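# Stack the 96-well plate from nest N1 onto K1

## Task

Pick up the 96-well plate sitting in plate nest N1 and set it onto the plate already in stack rack K1. It must be fully seated, with its A1 well directly above the lower plate's A1 well (A1 is at the cut-off corner of each plate). The lower plate has to stay lying flat in K1. The stack must hold by itself, so the gripper must release the plate and back away before the scene is ended.

## Robot and tools

Robot: a single Doosan M1013 six-joint arm carrying a Robotiq 2F-140 two-finger gripper. There is only one arm, so every command is one row for that one gripper. Joints from base outward: waist, shoulder, elbow, forearm roll, wrist pitch, wrist roll. The elbow range is -2.792 to 2.792 rad and the rest are -6.283 to 6.283 rad.

Frames: all poses are in the scene frame. Its origin lies on the table surface under the arm's base, +z is up, and +y is to the left when facing along +x. The arm base may be slightly tilted relative to the table. end_effector_position is the point between the finger pads when they are closed. When closed, the fingertips reach about 33 mm past that point, and about 9 mm past it when fully open. The fingers point along the gripper's +z axis and open and close along its y axis. Closing pushes the fingertips roughly 24 mm farther out, so leave that margin above any surface. At long reach, the reported hand position can be a little off.

Row format (10 numbers, optionally 16): x, y, z in metres as an absolute target position; qw, qx, qy, qz as an absolute target orientation, w first; then position, force_limit and speed for the fingers, each from -1 to 1. For position, +1 is fully open (140 mm), about -0.8 is where the pads touch, and -1 closes until blocked. force_limit runs from roughly 14 N at -1 through 60 N at 0 to 107 N at +1. Finger speed runs from about 30 mm/s at -1 through 140 at 0 to 250 mm/s at +1. Six optional extra numbers from 0 to 1 scale each joint's stiffness, in the joint order above, and stay in force until changed. Because the last reported quaternion may have drifted, repeat the orientation you want in every row.

execute_actions(actions): a list of actions. Each action is a table of up to 15 rows, and each row lasts one 1/30 s step. If there are fewer than 15 rows, the last row is held for the remaining steps. A target more than 0.6 m from the gripper's current position along any gripper axis is refused. If the first action fails that check, or any action is malformed, nothing runs. Each step, the commanded pose is clipped to within 70 mm and 16 degrees of the measured pose, so a distant target may take several actions. An empty list simply returns the state and images.

move(target, speed, stop_force, blocking): target is one absolute row. The path is a straight line of 0.5 to 10 s; speed is in m/s from 0.002 to 0.5 (default 0.25), and turning is capped at twice that in rad/s. Finger values are sent at the start. stop_force (20 to 80 N) ends the path when push against the motion rises by that much. Use it with very low speed when lowering onto something, because the arm is stiff and overshooting a firm contact can trigger a fault. Leave stop_force out when moving away from a surface you press on, and do not count on it for moves that rotate the gripper. blocking=false returns after 0.5 s, and you then check with wait(0); it cannot be combined with stop_force. The result adds a move: line. done means it stopped near the target; contact means stop_force ended it; held means a check blocked the last step; off_target, moving and fault are also possible. The line also reports the distance left to the target. limits=paced means the pose was clipped. limits=held means some steps were blocked, and motion can then jump faster than requested.

wait(seconds): 0 to 10 s, holding the last command; it returns early if a running move ends. stop(): brakes a running move, though the fingers keep going. zoom_image(camera, region): camera is cam_head_left (896x504), cam_head_right (896x504) or cam_wrist (616x616); region is [x0, y0, x1, y1] in pixels, up to 504x504. read_manual(section): licence texts only. finished_scene(scene): ends the current scene, given by its number, and reports success. It cannot be undone.

Results: the state line gives the end_effector_position, end_effector_quat_wxyz and velocities. Hand target is the pose the controller is currently driving toward. Joint positions and joint torques follow the joint order; the torques carry offsets and noise. position_measured is in counts, with 3 fully open and 230 with pads touching, and it is not linear in mm. object_status: 0 moving, 1 blocked while opening, 2 blocked while closing (a grip), 3 reached the requested position or pads met. After closing with -1, confirm a grip by status 2. To squeeze harder, raise force_limit and switch position between -1 and -0.98. A pose unreachable line means the clearance check altered or blocked the command.

Faults to avoid: a joint torque reaching its load limit (waist and shoulder 309, elbow 145, wrist joints 40.9 N m), or any external force of 144 N, stops the arm for 10 s and cancels the rest of the call. Holding loads heats motors; a MOTOR HOT warning comes before an over-temperature stop. Do not drop or slam the plate, push hard, or knock anything off the table. Parts may occasionally be tugged or pushed by outside disturbances. Suggested order: open the gripper, approach from above, grip the plate, lift it clear, align its cut-off corner with the lower plate's, lower it slowly with stop_force, open the gripper, retreat upward, check with the cameras, then call finished_scene.

Each tool is called after "Call:" as name([rows], argument=value, ...), one row to a line, values as JSON.

## Session

Call:
execute_actions(actions=[])

Scene clock: 0.00 s.
end_effector_position=(+0.0759, -0.3398, +0.1240) position_measured=3 object_status=3 end_effector_quat_wxyz=(+0.200, -0.449, +0.824, -0.282) end_effector_velocity=(-0.000, +0.000, -0.000) end_effector_angular_velocity=(+0.001, -0.000, +0.000)
Joint positions: [-2.187  0.007  2.643  0.988  0.876  0.767]
Joint velocities: [-0.     0.    -0.    -0.001  0.     0.001]
Joint torques (N m, as the joint torque sensors report them, + toward a larger angle): no reading
Hand target: +0.076, -0.340, +0.124; +0.200, -0.449, +0.824, -0.282
Joint stiffness scale: [1. 1. 1. 1. 1. 1.]

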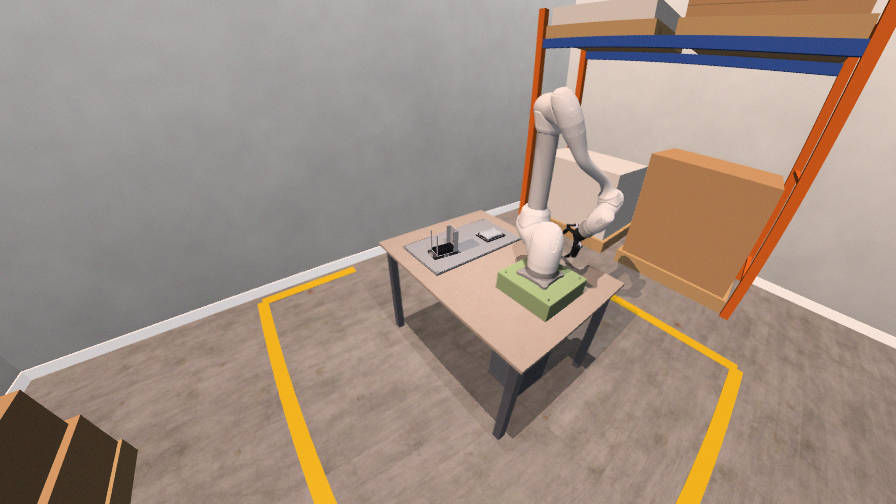

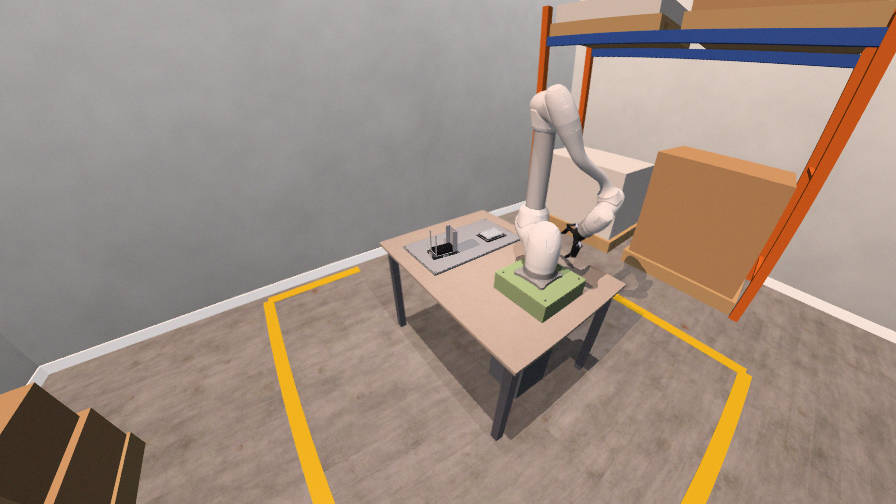

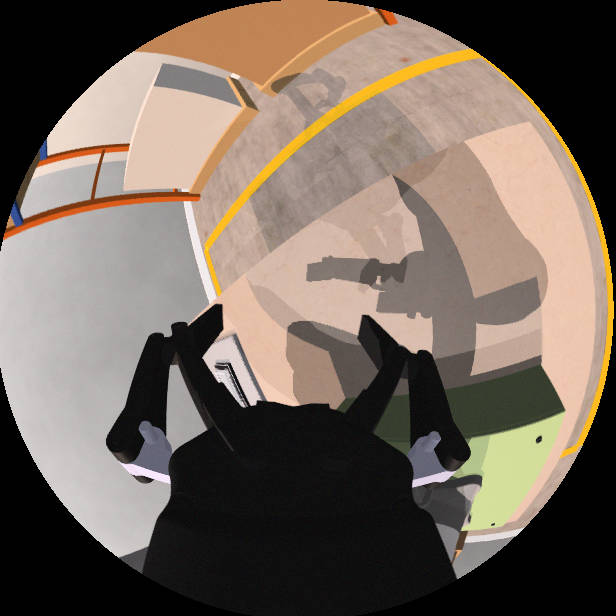

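Call:
zoom_image(camera="cam_head_left", region=[380, 200, 540, 290])

Region (380, 200, 540, 290) of cam_head_left's 896x504 image, scaled by 3.150, with more detail than that image has; it fills the top 284 rows of this view, and the rest is white.

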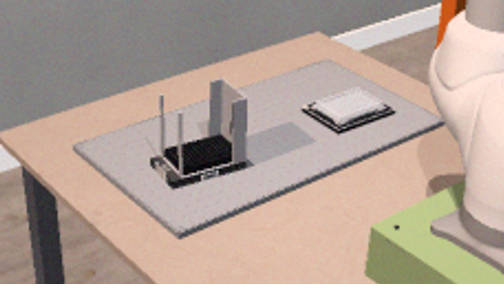

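Call:
move(target=[0.2,-0.38,0.35,0,-0.7071,0.7071,0,1,0,0])

Call:
move(target=[0.5,-0.1,0.35,0,-0.7071,0.7071,0,1,0,0])

Scene clock: 2.80 s.
end_effector_position=(+0.2004, -0.3792, +0.3510) position_measured=3 object_status=3 end_effector_quat_wxyz=(-0.001, +0.706, -0.708, +0.004) end_effector_velocity=(+0.001, +0.001, +0.002) end_effector_angular_velocity=(+0.005, +0.013, +0.006)
Joint positions: [-1.206 -0.169  2.066 -0.001  1.237  1.983]
Joint velocities: [ 0.009  0.005 -0.007 -0.011  0.012  0.007]
Joint torques (N m, as the joint torque sensors report them, + toward a larger angle): [  2.28 -17.47 -42.66   4.87  -0.19   0.23]
Hand target: +0.200, -0.380, +0.351; -0.000, +0.707, -0.707, +0.000
Off the commanded pose: 0.001 m, 1 deg.
Joint stiffness scale: [1. 1. 1. 1. 1. 1.]
move: done

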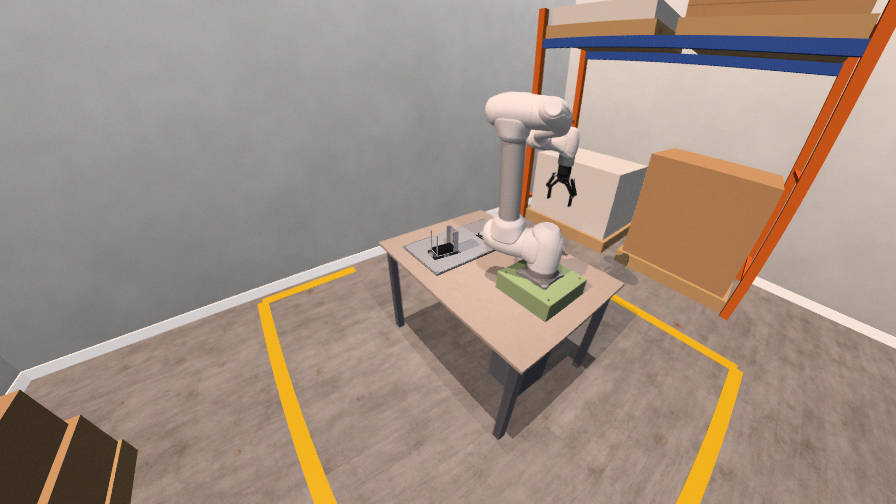

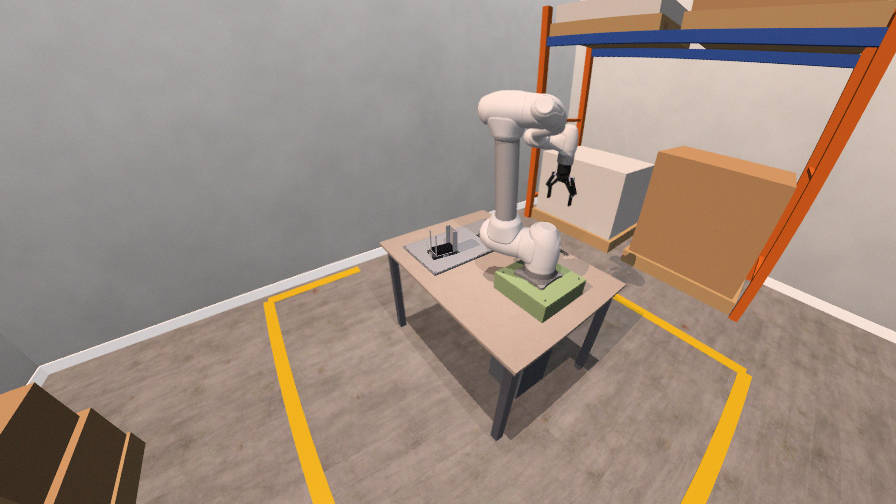

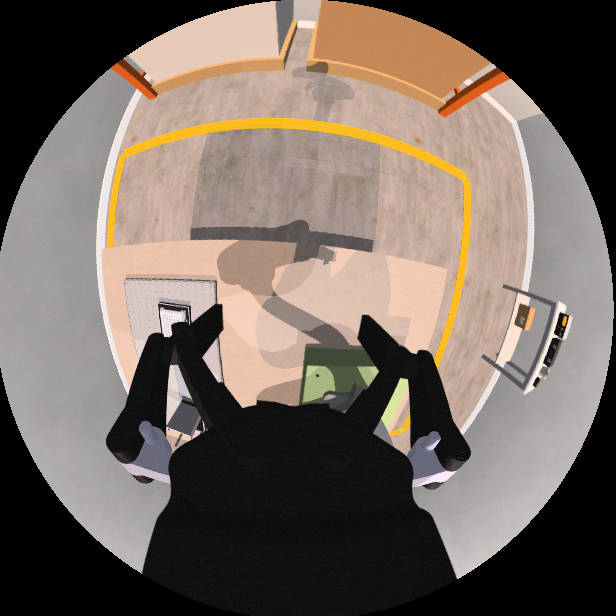

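Scene clock: 5.03 s.
end_effector_position=(+0.4977, -0.0999, +0.3511) position_measured=3 object_status=3 end_effector_quat_wxyz=(-0.001, +0.707, -0.707, -0.001) end_effector_velocity=(+0.002, +0.001, +0.000) end_effector_angular_velocity=(-0.000, -0.000, -0.000)
Joint positions: [-0.308 -0.026  1.944 -0.001  1.228  2.879]
Joint velocities: [ 0.003  0.002 -0.002  0.    -0.     0.004]
Joint torques (N m, as the joint torque sensors report them, + toward a larger angle): [  0.4  -38.22 -42.18   4.35  -0.21   0.17]
Hand target: +0.501, -0.100, +0.350; -0.001, +0.707, -0.707, +0.000
Off the commanded pose: 0.003 m, 0 deg.
Joint stiffness scale: [1. 1. 1. 1. 1. 1.]
move: done

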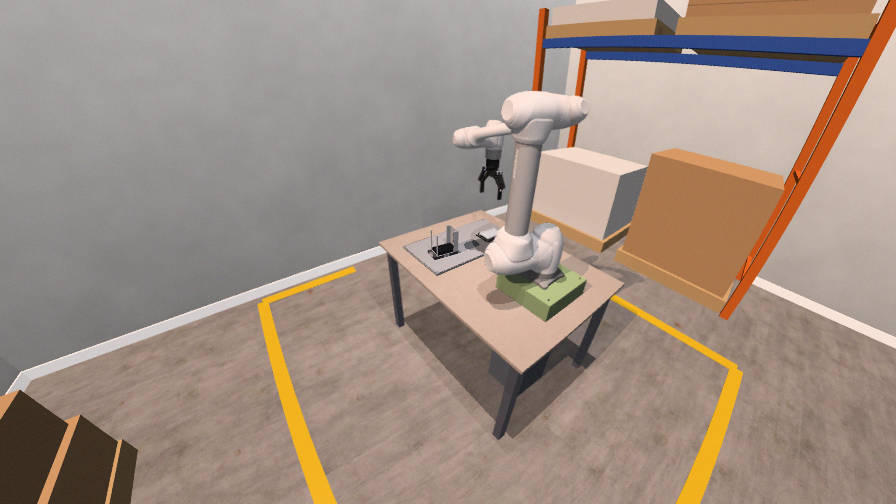

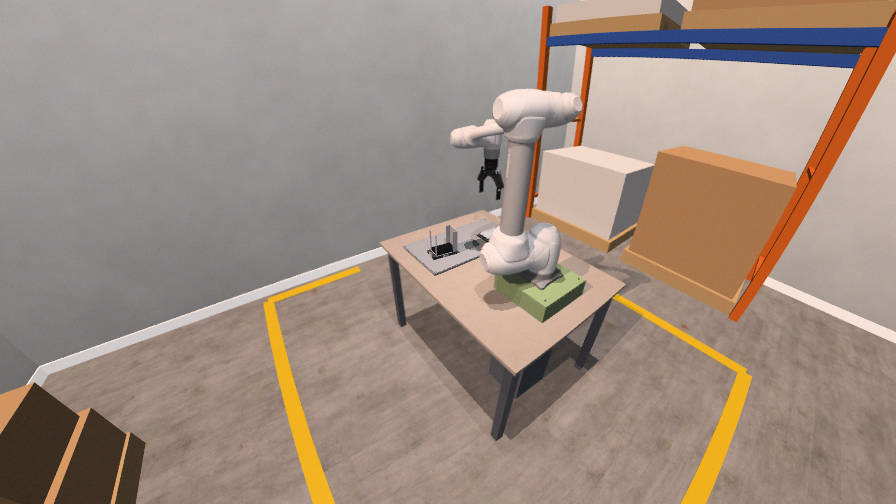

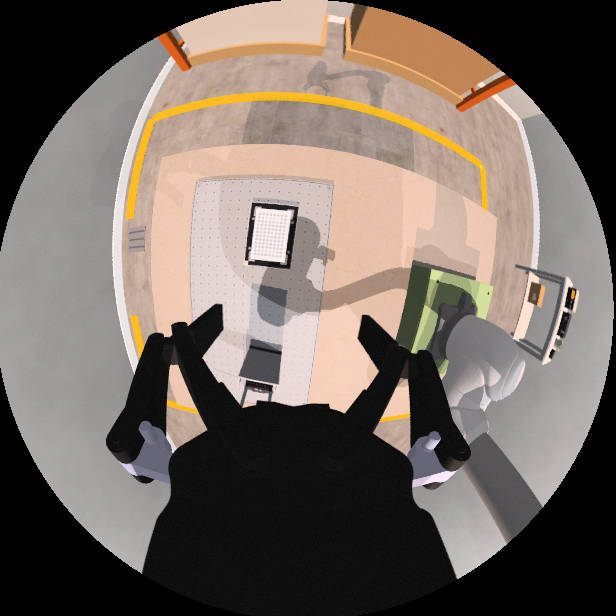

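Call:
move(target=[0.56,-0.1,0.15,0,-0.7071,0.7071,0,1,0,0])

Call:
zoom_image(camera="cam_wrist", region=[170, 130, 430, 390])

Scene clock: 6.87 s.
end_effector_position=(+0.5612, -0.1007, +0.1538) position_measured=3 object_status=3 end_effector_quat_wxyz=(-0.002, +0.706, -0.708, +0.001) end_effector_velocity=(+0.001, -0.001, -0.001) end_effector_angular_velocity=(-0.000, -0.002, -0.002)
Joint positions: [-0.282  0.245  2.048 -0.001  0.85   2.907]
Joint velocities: [-0.001  0.003 -0.     0.    -0.004  0.001]
Joint torques (N m, as the joint torque sensors report them, + toward a larger angle): [  2.3  -60.17 -33.71   3.66  -0.26  -0.13]
Hand target: +0.560, -0.100, +0.150; -0.000, +0.707, -0.707, -0.000
Off the commanded pose: 0.004 m, 0 deg.
Joint stiffness scale: [1. 1. 1. 1. 1. 1.]
move: off_target

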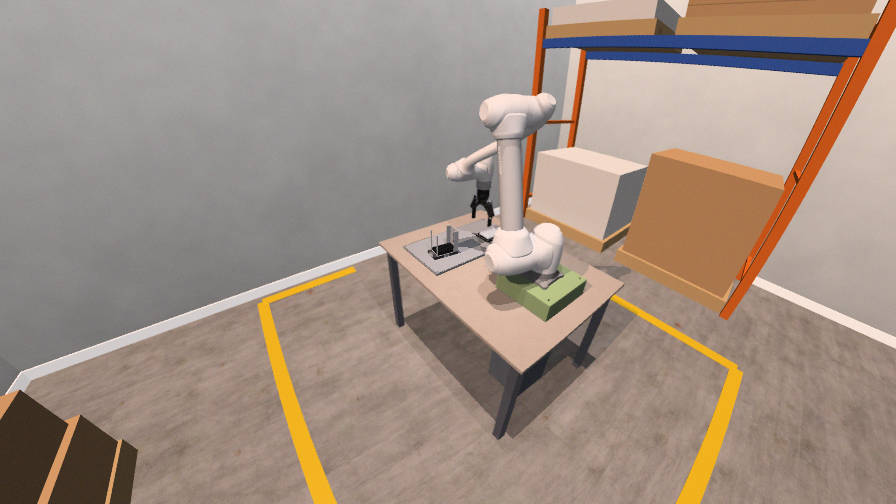

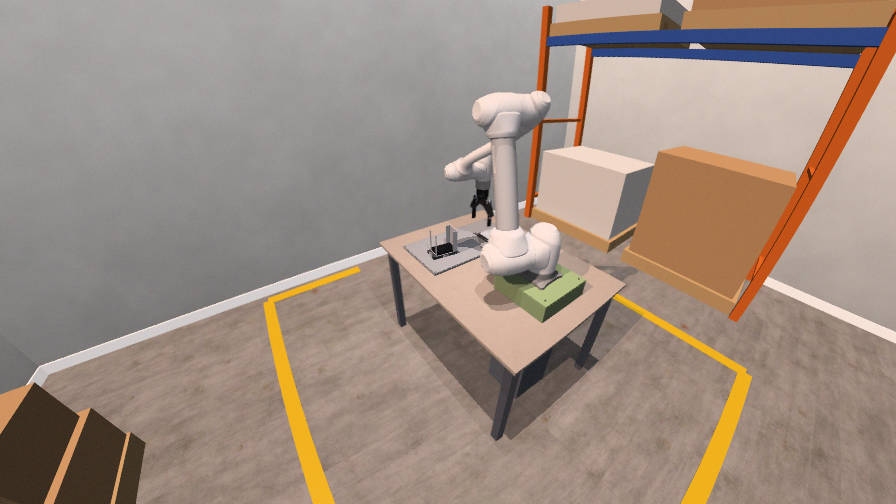

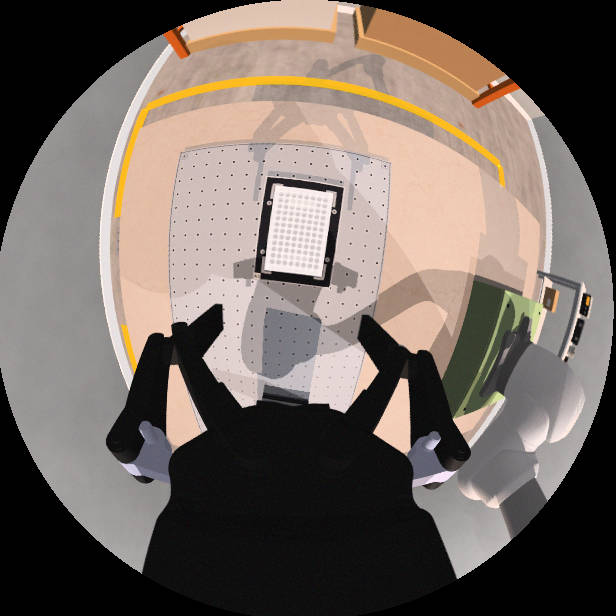

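Region (170, 130, 430, 390) of cam_wrist's 616x616 image, scaled by 1.938, with more detail than that image has.

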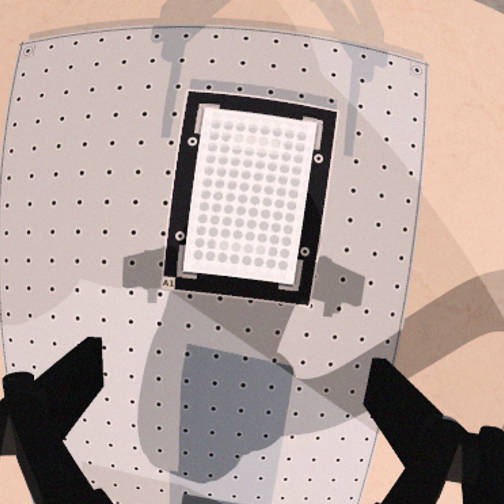

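Call:
zoom_image(camera="cam_wrist", region=[240, 170, 360, 290])

Region (240, 170, 360, 290) of cam_wrist's 616x616 image, scaled by 4.200, with more detail than that image has.

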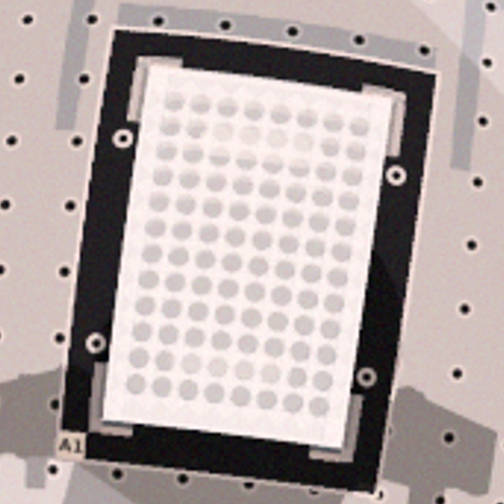

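Call:
move(target=[0.56,-0.13,0.07,0,-0.7071,0.7071,0,1,0,0], speed=0.15)

Call:
zoom_image(camera="cam_wrist", region=[200, 150, 400, 350])

Scene clock: 8.47 s.
end_effector_position=(+0.5623, -0.1284, +0.0739) position_measured=3 object_status=3 end_effector_quat_wxyz=(-0.002, +0.706, -0.708, +0.001) end_effector_velocity=(+0.001, -0.001, -0.002) end_effector_angular_velocity=(-0.000, -0.002, +0.000)
Joint positions: [-0.328  0.358  2.087 -0.003  0.698  2.863]
Joint velocities: [-0.001  0.003 -0.     0.    -0.005 -0.001]
Joint torques (N m, as the joint torque sensors report them, + toward a larger angle): [  1.64 -61.61 -29.13   3.05  -0.07   0.21]
Hand target: +0.560, -0.130, +0.070; +0.000, +0.707, -0.707, -0.000
Off the commanded pose: 0.005 m, 0 deg.
Joint stiffness scale: [1. 1. 1. 1. 1. 1.]
move: off_target

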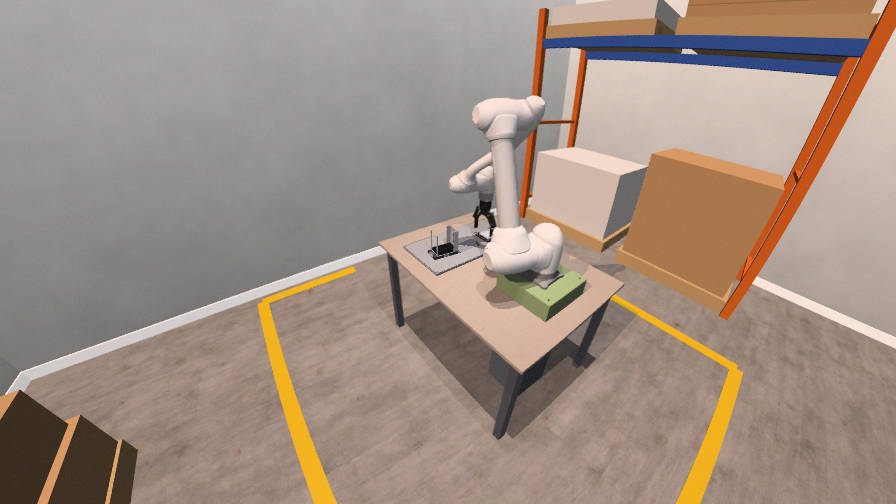

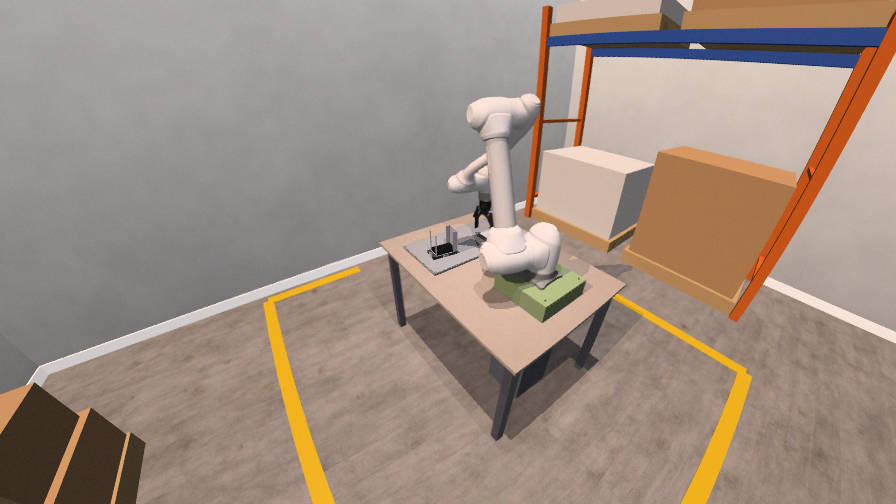

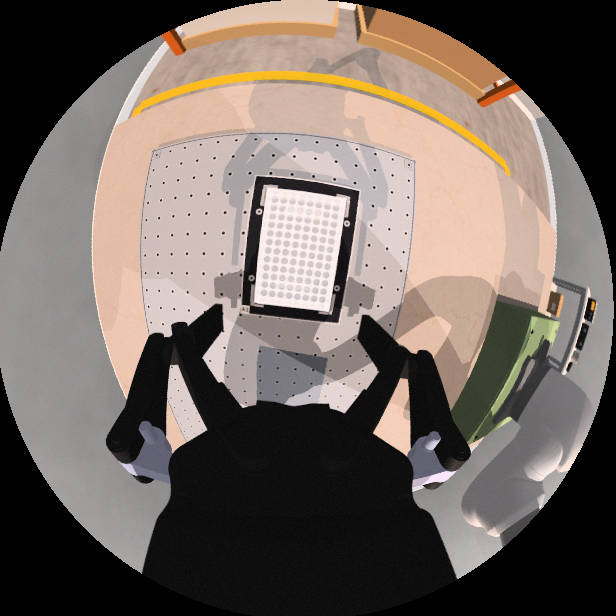

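Region (200, 150, 400, 350) of cam_wrist's 616x616 image, scaled by 2.520, with more detail than that image has.

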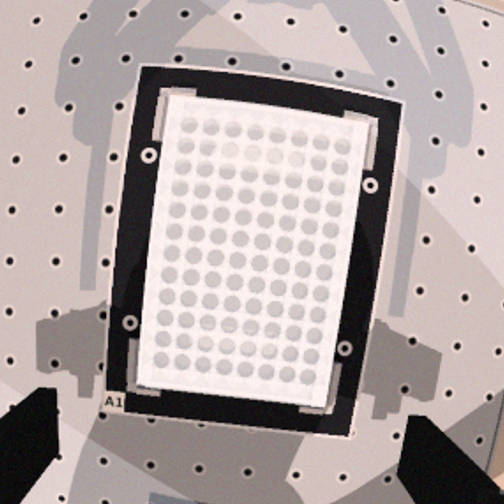

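Call:
zoom_image(camera="cam_wrist", region=[320, 180, 360, 220])

Call:
zoom_image(camera="cam_wrist", region=[238, 280, 278, 320])

Region (320, 180, 360, 220) of cam_wrist's 616x616 image, scaled by 12.600, with more detail than that image has.

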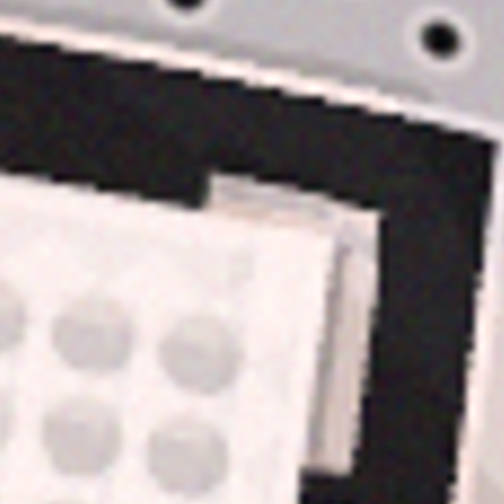

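Region (238, 280, 278, 320) of cam_wrist's 616x616 image, scaled by 12.600, with more detail than that image has.

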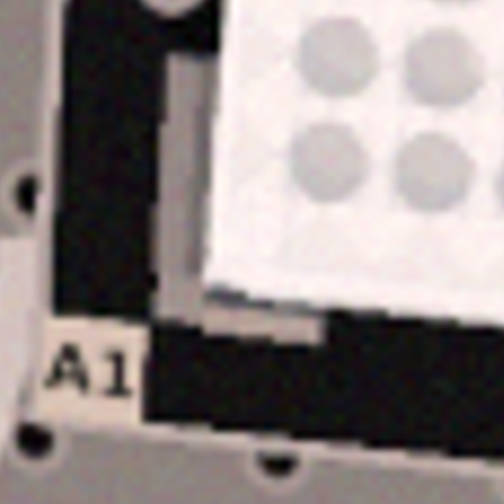

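Call:
move(target=[0.56,-0.08,0.28,0,-0.7071,0.7071,0,1,0,0])

Call:
move(target=[0.56,0.2,0.28,0,-0.7071,0.7071,0,1,0,0])

Call:
zoom_image(camera="cam_wrist", region=[200, 130, 400, 330])

Scene clock: 10.57 s.
end_effector_position=(+0.5593, -0.0807, +0.2759) position_measured=3 object_status=3 end_effector_quat_wxyz=(+0.000, +0.707, -0.707, -0.002) end_effector_velocity=(-0.001, +0.001, +0.002) end_effector_angular_velocity=(+0.000, +0.004, +0.001)
Joint positions: [-0.247  0.12   1.938 -0.003  1.093  2.942]
Joint velocities: [ 0.002 -0.001 -0.002 -0.001  0.007  0.001]
Joint torques (N m, as the joint torque sensors report them, + toward a larger angle): [  2.42 -51.08 -39.07   4.33  -0.07   0.27]
Hand target: +0.560, -0.080, +0.280; -0.000, +0.707, -0.707, +0.000
Off the commanded pose: 0.004 m, 0 deg.
Joint stiffness scale: [1. 1. 1. 1. 1. 1.]
move: off_target

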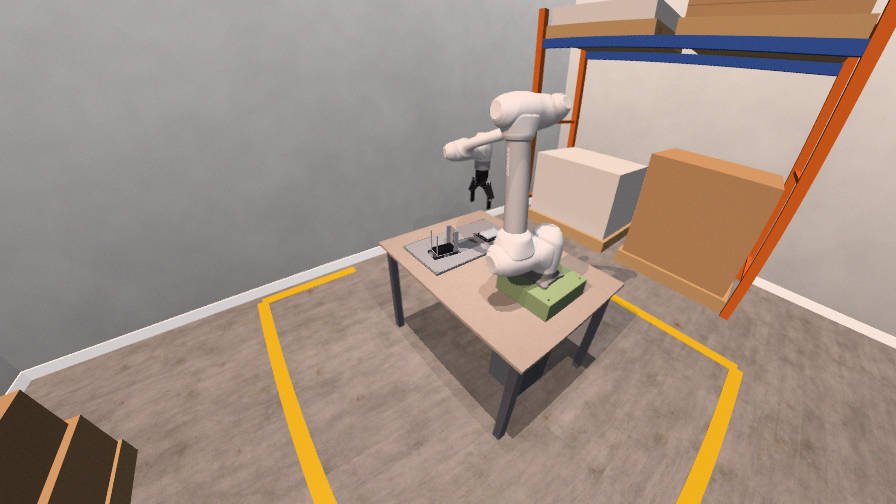

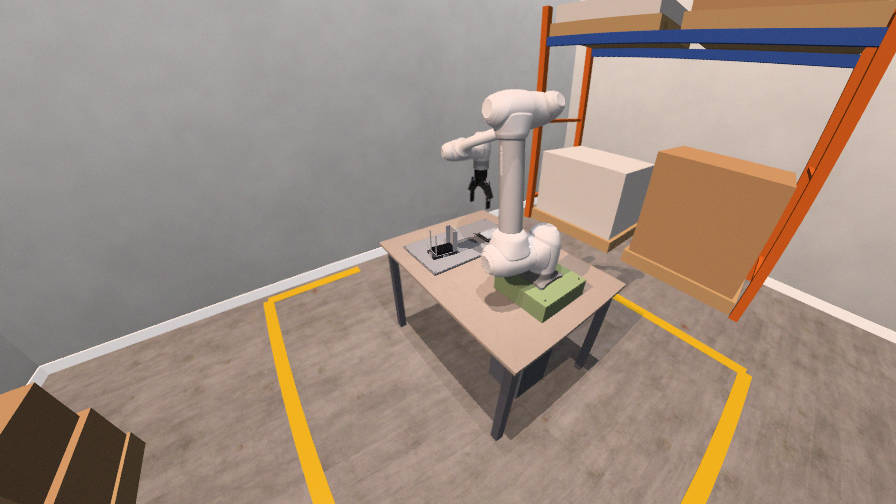

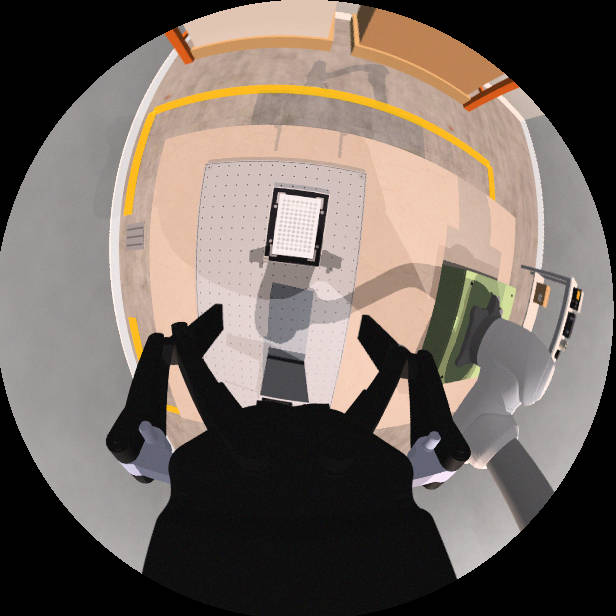

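Scene clock: 12.27 s.
end_effector_position=(+0.5603, +0.1983, +0.2816) position_measured=3 object_status=3 end_effector_quat_wxyz=(-0.002, +0.707, -0.707, +0.002) end_effector_velocity=(+0.000, +0.002, +0.000) end_effector_angular_velocity=(-0.001, -0.001, -0.000)
Joint positions: [ 0.238  0.156  1.885 -0.002  1.1    3.424]
Joint velocities: [ 0.003  0.001 -0.002 -0.001  0.     0.004]
Joint torques (N m, as the joint torque sensors report them, + toward a larger angle): [  2.11 -55.53 -39.95   4.03  -0.3   -0.18]
Hand target: +0.560, +0.200, +0.280; -0.000, +0.707, -0.707, -0.000
Off the commanded pose: 0.002 m, 0 deg.
Joint stiffness scale: [1. 1. 1. 1. 1. 1.]
move: done

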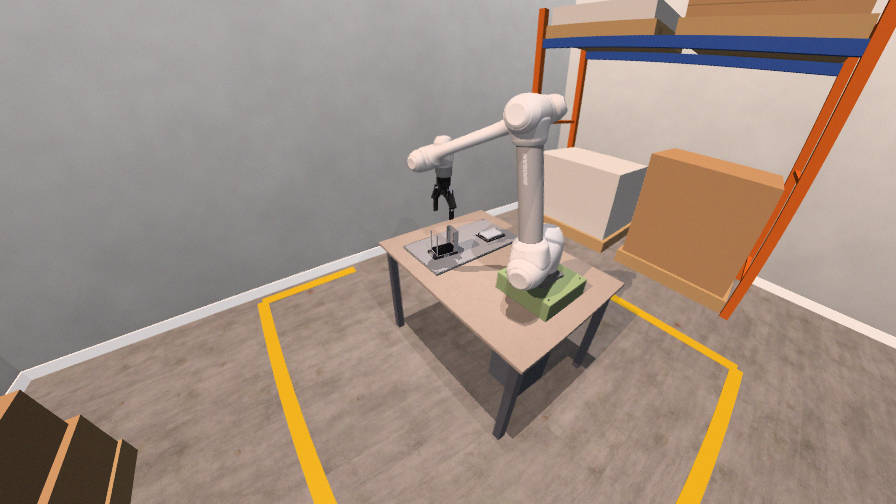

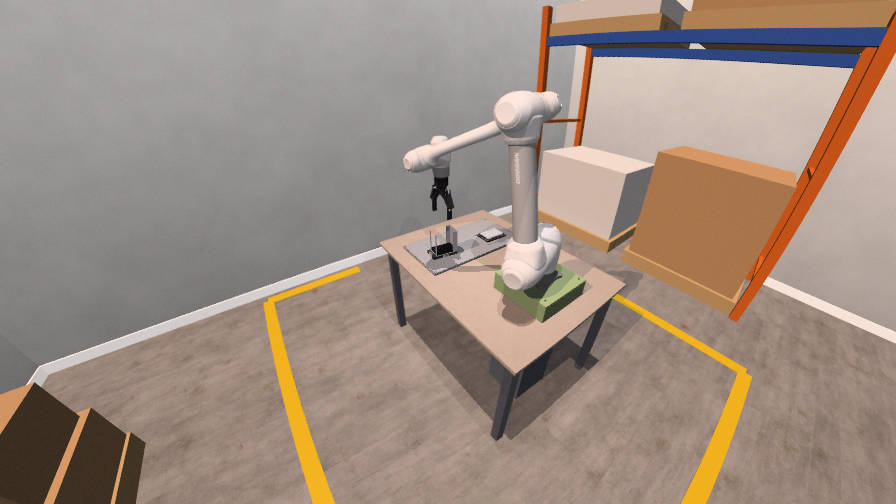

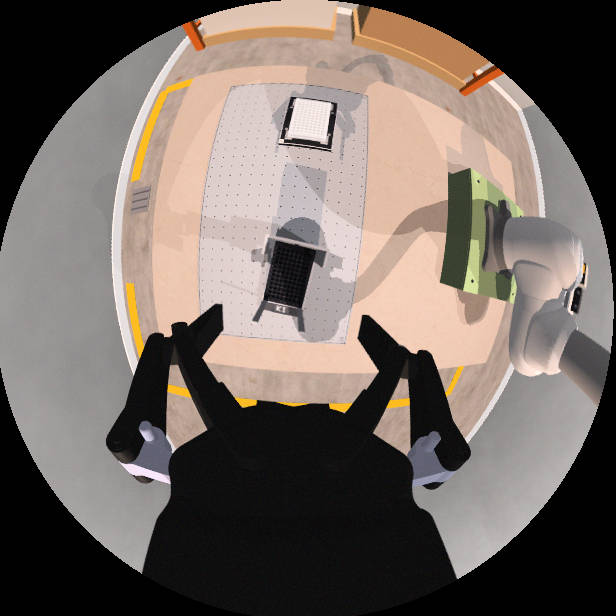

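Region (200, 130, 400, 330) of cam_wrist's 616x616 image, scaled by 2.520, with more detail than that image has.

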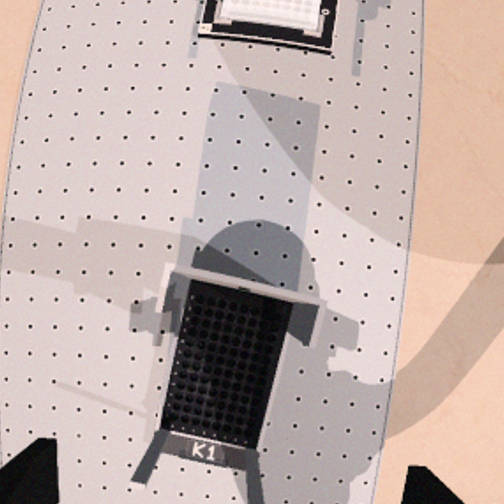

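Call:
move(target=[0.57,0.27,0.19,0,-0.7071,0.7071,0,1,0,0], speed=0.15)

Call:
zoom_image(camera="cam_wrist", region=[220, 160, 380, 320])

Scene clock: 13.87 s.
end_effector_position=(+0.5711, +0.2683, +0.1940) position_measured=3 object_status=3 end_effector_quat_wxyz=(-0.001, +0.708, -0.707, +0.001) end_effector_velocity=(+0.000, +0.002, -0.002) end_effector_angular_velocity=(-0.000, -0.001, -0.000)
Joint positions: [ 0.341  0.288  1.9   -0.002  0.957  3.526]
Joint velocities: [ 0.003  0.003 -0.    -0.    -0.004  0.003]
Joint torques (N m, as the joint torque sensors report them, + toward a larger angle): [  1.94 -69.26 -36.68   3.86  -0.24  -0.08]
Hand target: +0.570, +0.270, +0.190; -0.000, +0.707, -0.707, -0.000
Off the commanded pose: 0.004 m, 0 deg.
Joint stiffness scale: [1. 1. 1. 1. 1. 1.]
move: off_target

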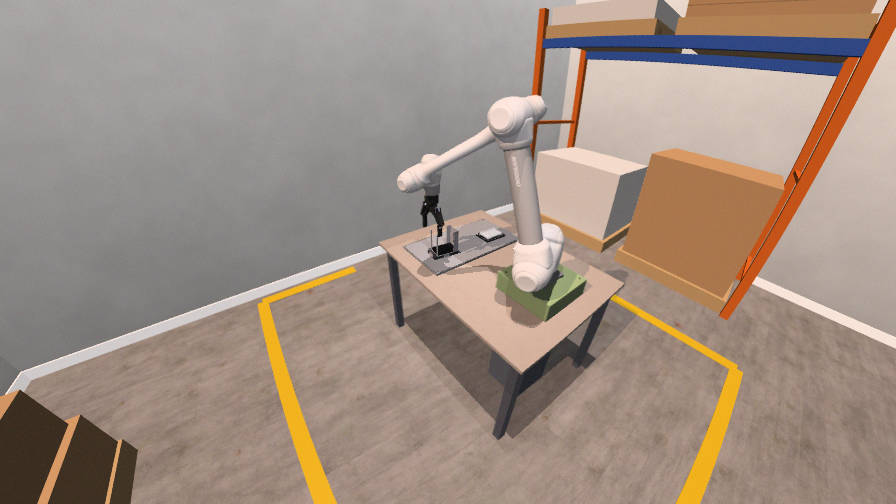

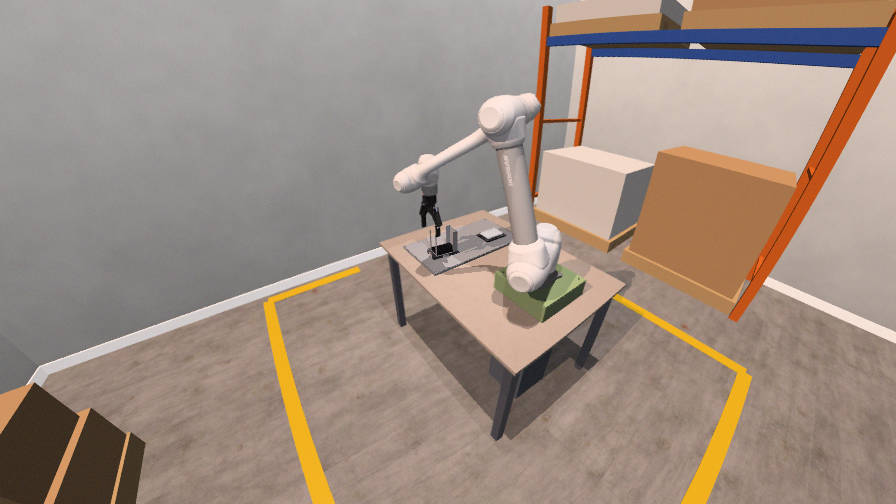

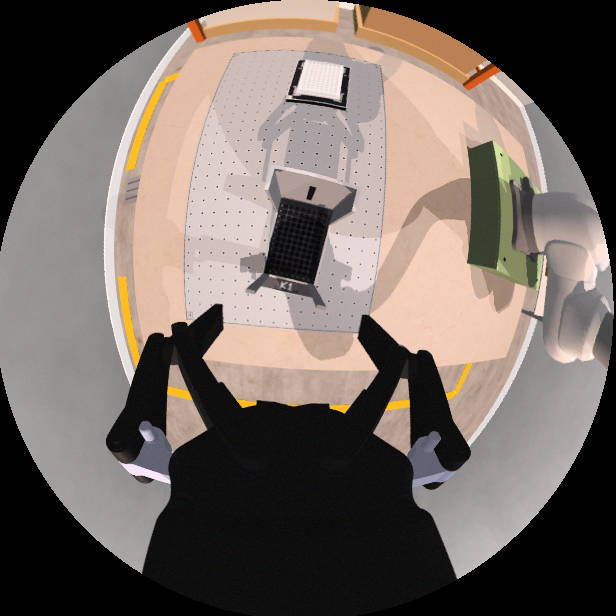

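Region (220, 160, 380, 320) of cam_wrist's 616x616 image, scaled by 3.150, with more detail than that image has.

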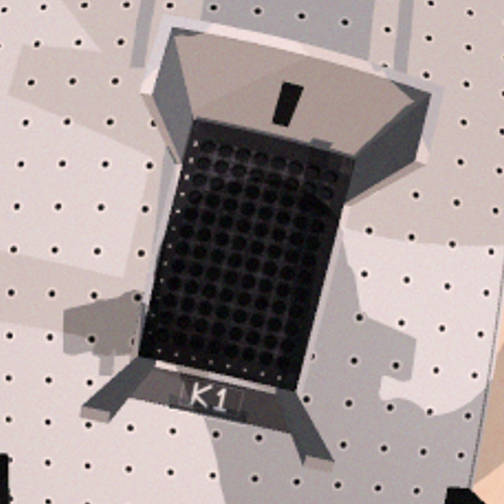

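Call:
zoom_image(camera="cam_wrist", region=[255, 250, 325, 300])

Call:
zoom_image(camera="cam_wrist", region=[270, 170, 350, 230])

Region (255, 250, 325, 300) of cam_wrist's 616x616 image, scaled by 7.200, with more detail than that image has; it fills the top 360 rows of this view, and the rest is white.

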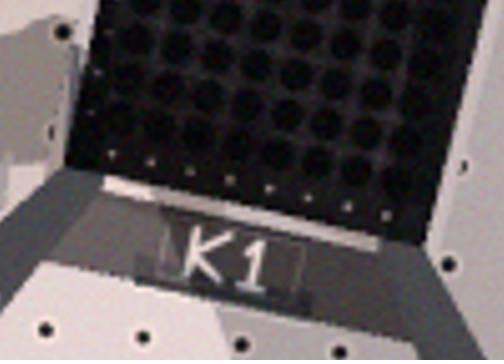

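Region (270, 170, 350, 230) of cam_wrist's 616x616 image, scaled by 6.300, with more detail than that image has; it fills the top 378 rows of this view, and the rest is white.

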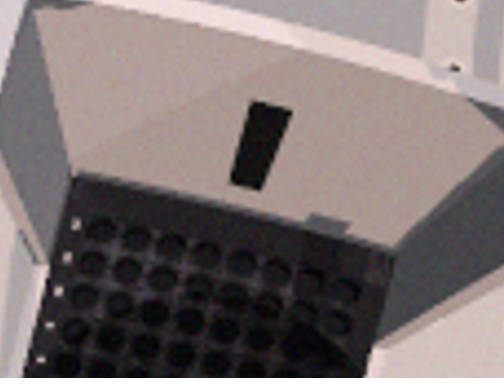

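Call:
move(target=[0.565,0.08,0.2,0,-0.7,0.714,0,1,0,0])

Call:
move(target=[0.558,-0.185,0.065,0,-0.6915,0.7224,0,1,0,0])

Call:
zoom_image(camera="cam_wrist", region=[180, 200, 420, 420])

Scene clock: 16.13 s.
end_effector_position=(+0.5652, +0.0817, +0.1984) position_measured=3 object_status=3 end_effector_quat_wxyz=(+0.002, +0.700, -0.715, -0.002) end_effector_velocity=(+0.000, -0.002, +0.000) end_effector_angular_velocity=(-0.000, -0.000, +0.002)
Joint positions: [ 0.04   0.202  2.004 -0.002  0.947  3.248]
Joint velocities: [-0.003 -0.001  0.    -0.     0.    -0.005]
Joint torques (N m, as the joint torque sensors report them, + toward a larger angle): [  4.54 -55.64 -36.24   4.25  -0.08   0.34]
Hand target: +0.565, +0.080, +0.200; +0.000, +0.700, -0.714, +0.000
Off the commanded pose: 0.002 m, 0 deg.
Joint stiffness scale: [1. 1. 1. 1. 1. 1.]
move: done

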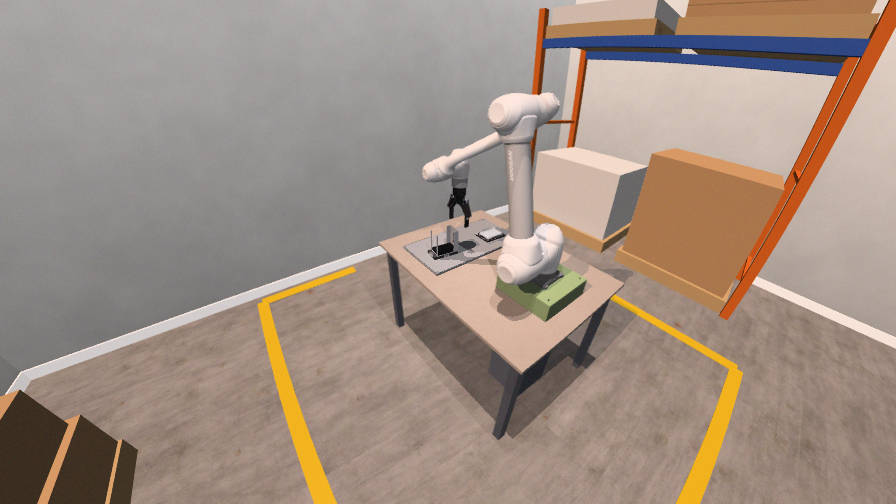

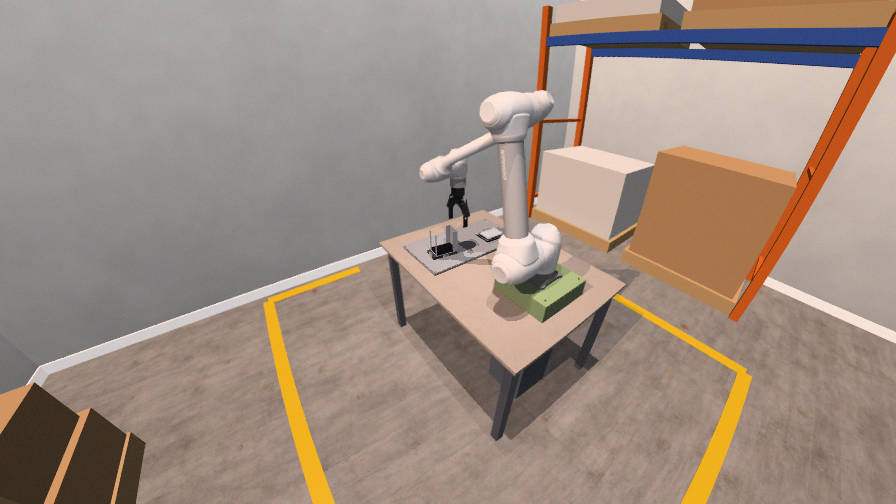

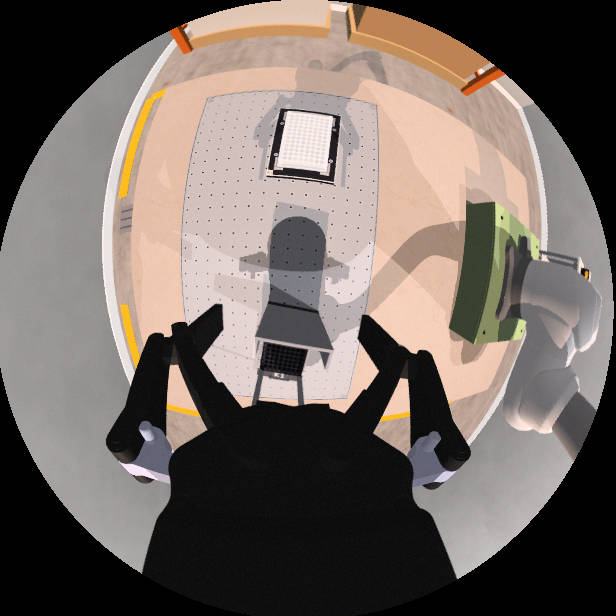

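Scene clock: 17.90 s.
end_effector_position=(+0.5561, -0.1828, +0.0668) position_measured=3 object_status=3 end_effector_quat_wxyz=(+0.000, +0.691, -0.723, -0.001) end_effector_velocity=(+0.000, -0.002, -0.001) end_effector_angular_velocity=(-0.000, -0.001, +0.000)
Joint positions: [-0.419  0.38   2.071 -0.006  0.697  2.818]
Joint velocities: [-0.003  0.001 -0.001  0.    -0.002 -0.004]
Joint torques (N m, as the joint torque sensors report them, + toward a larger angle): [  3.15 -67.94 -28.86   3.41  -0.23   0.47]
Hand target: +0.558, -0.185, +0.065; +0.000, +0.692, -0.722, +0.000
Off the commanded pose: 0.003 m, 0 deg.
Joint stiffness scale: [1. 1. 1. 1. 1. 1.]
move: done

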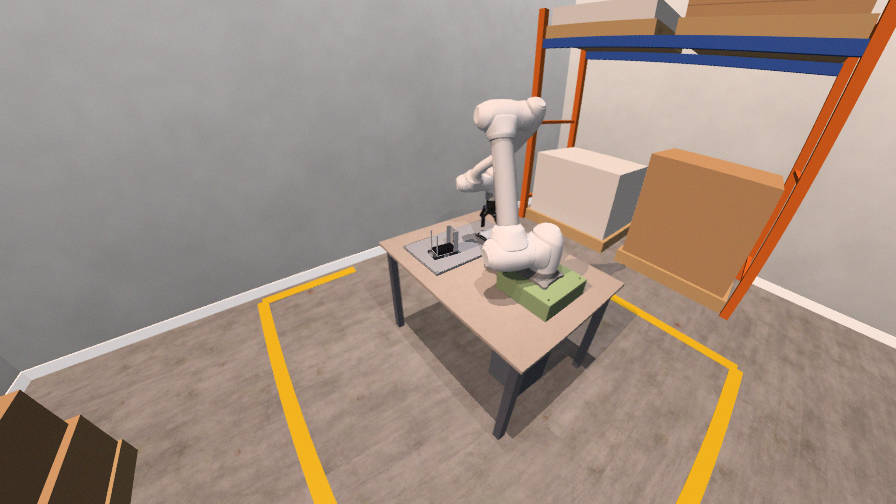

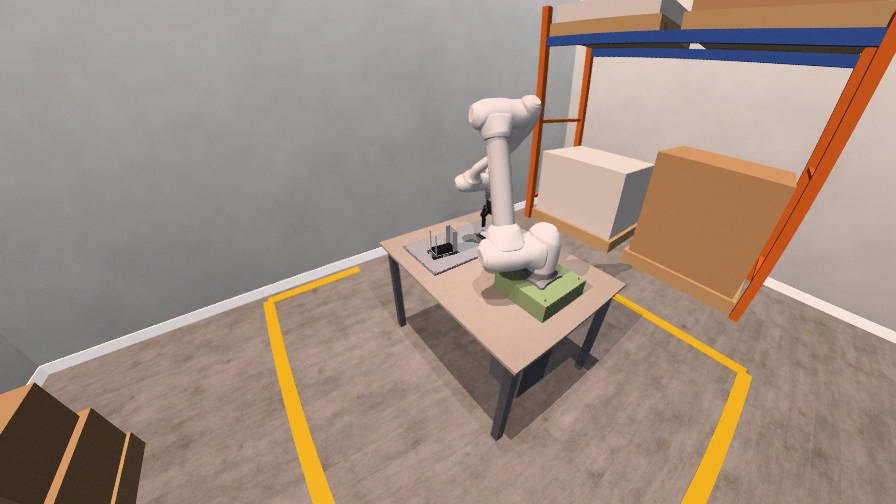

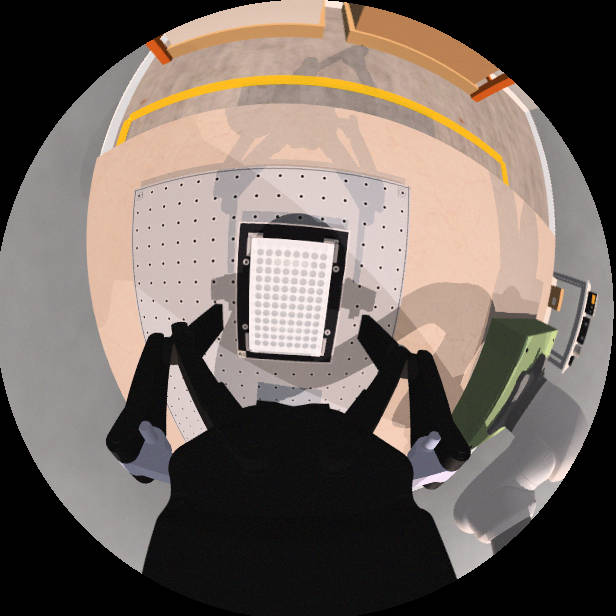

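Region (180, 200, 420, 420) of cam_wrist's 616x616 image, scaled by 2.100, with more detail than that image has; it fills the top 462 rows of this view, and the rest is white.

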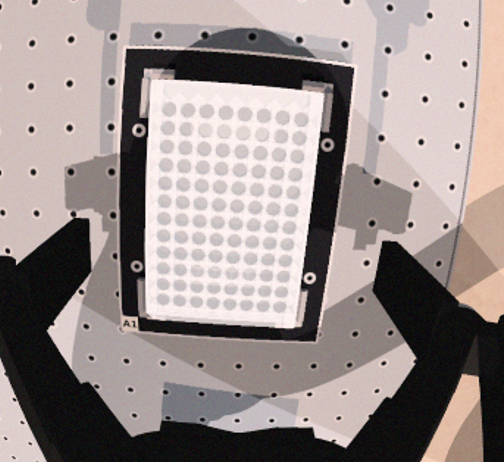

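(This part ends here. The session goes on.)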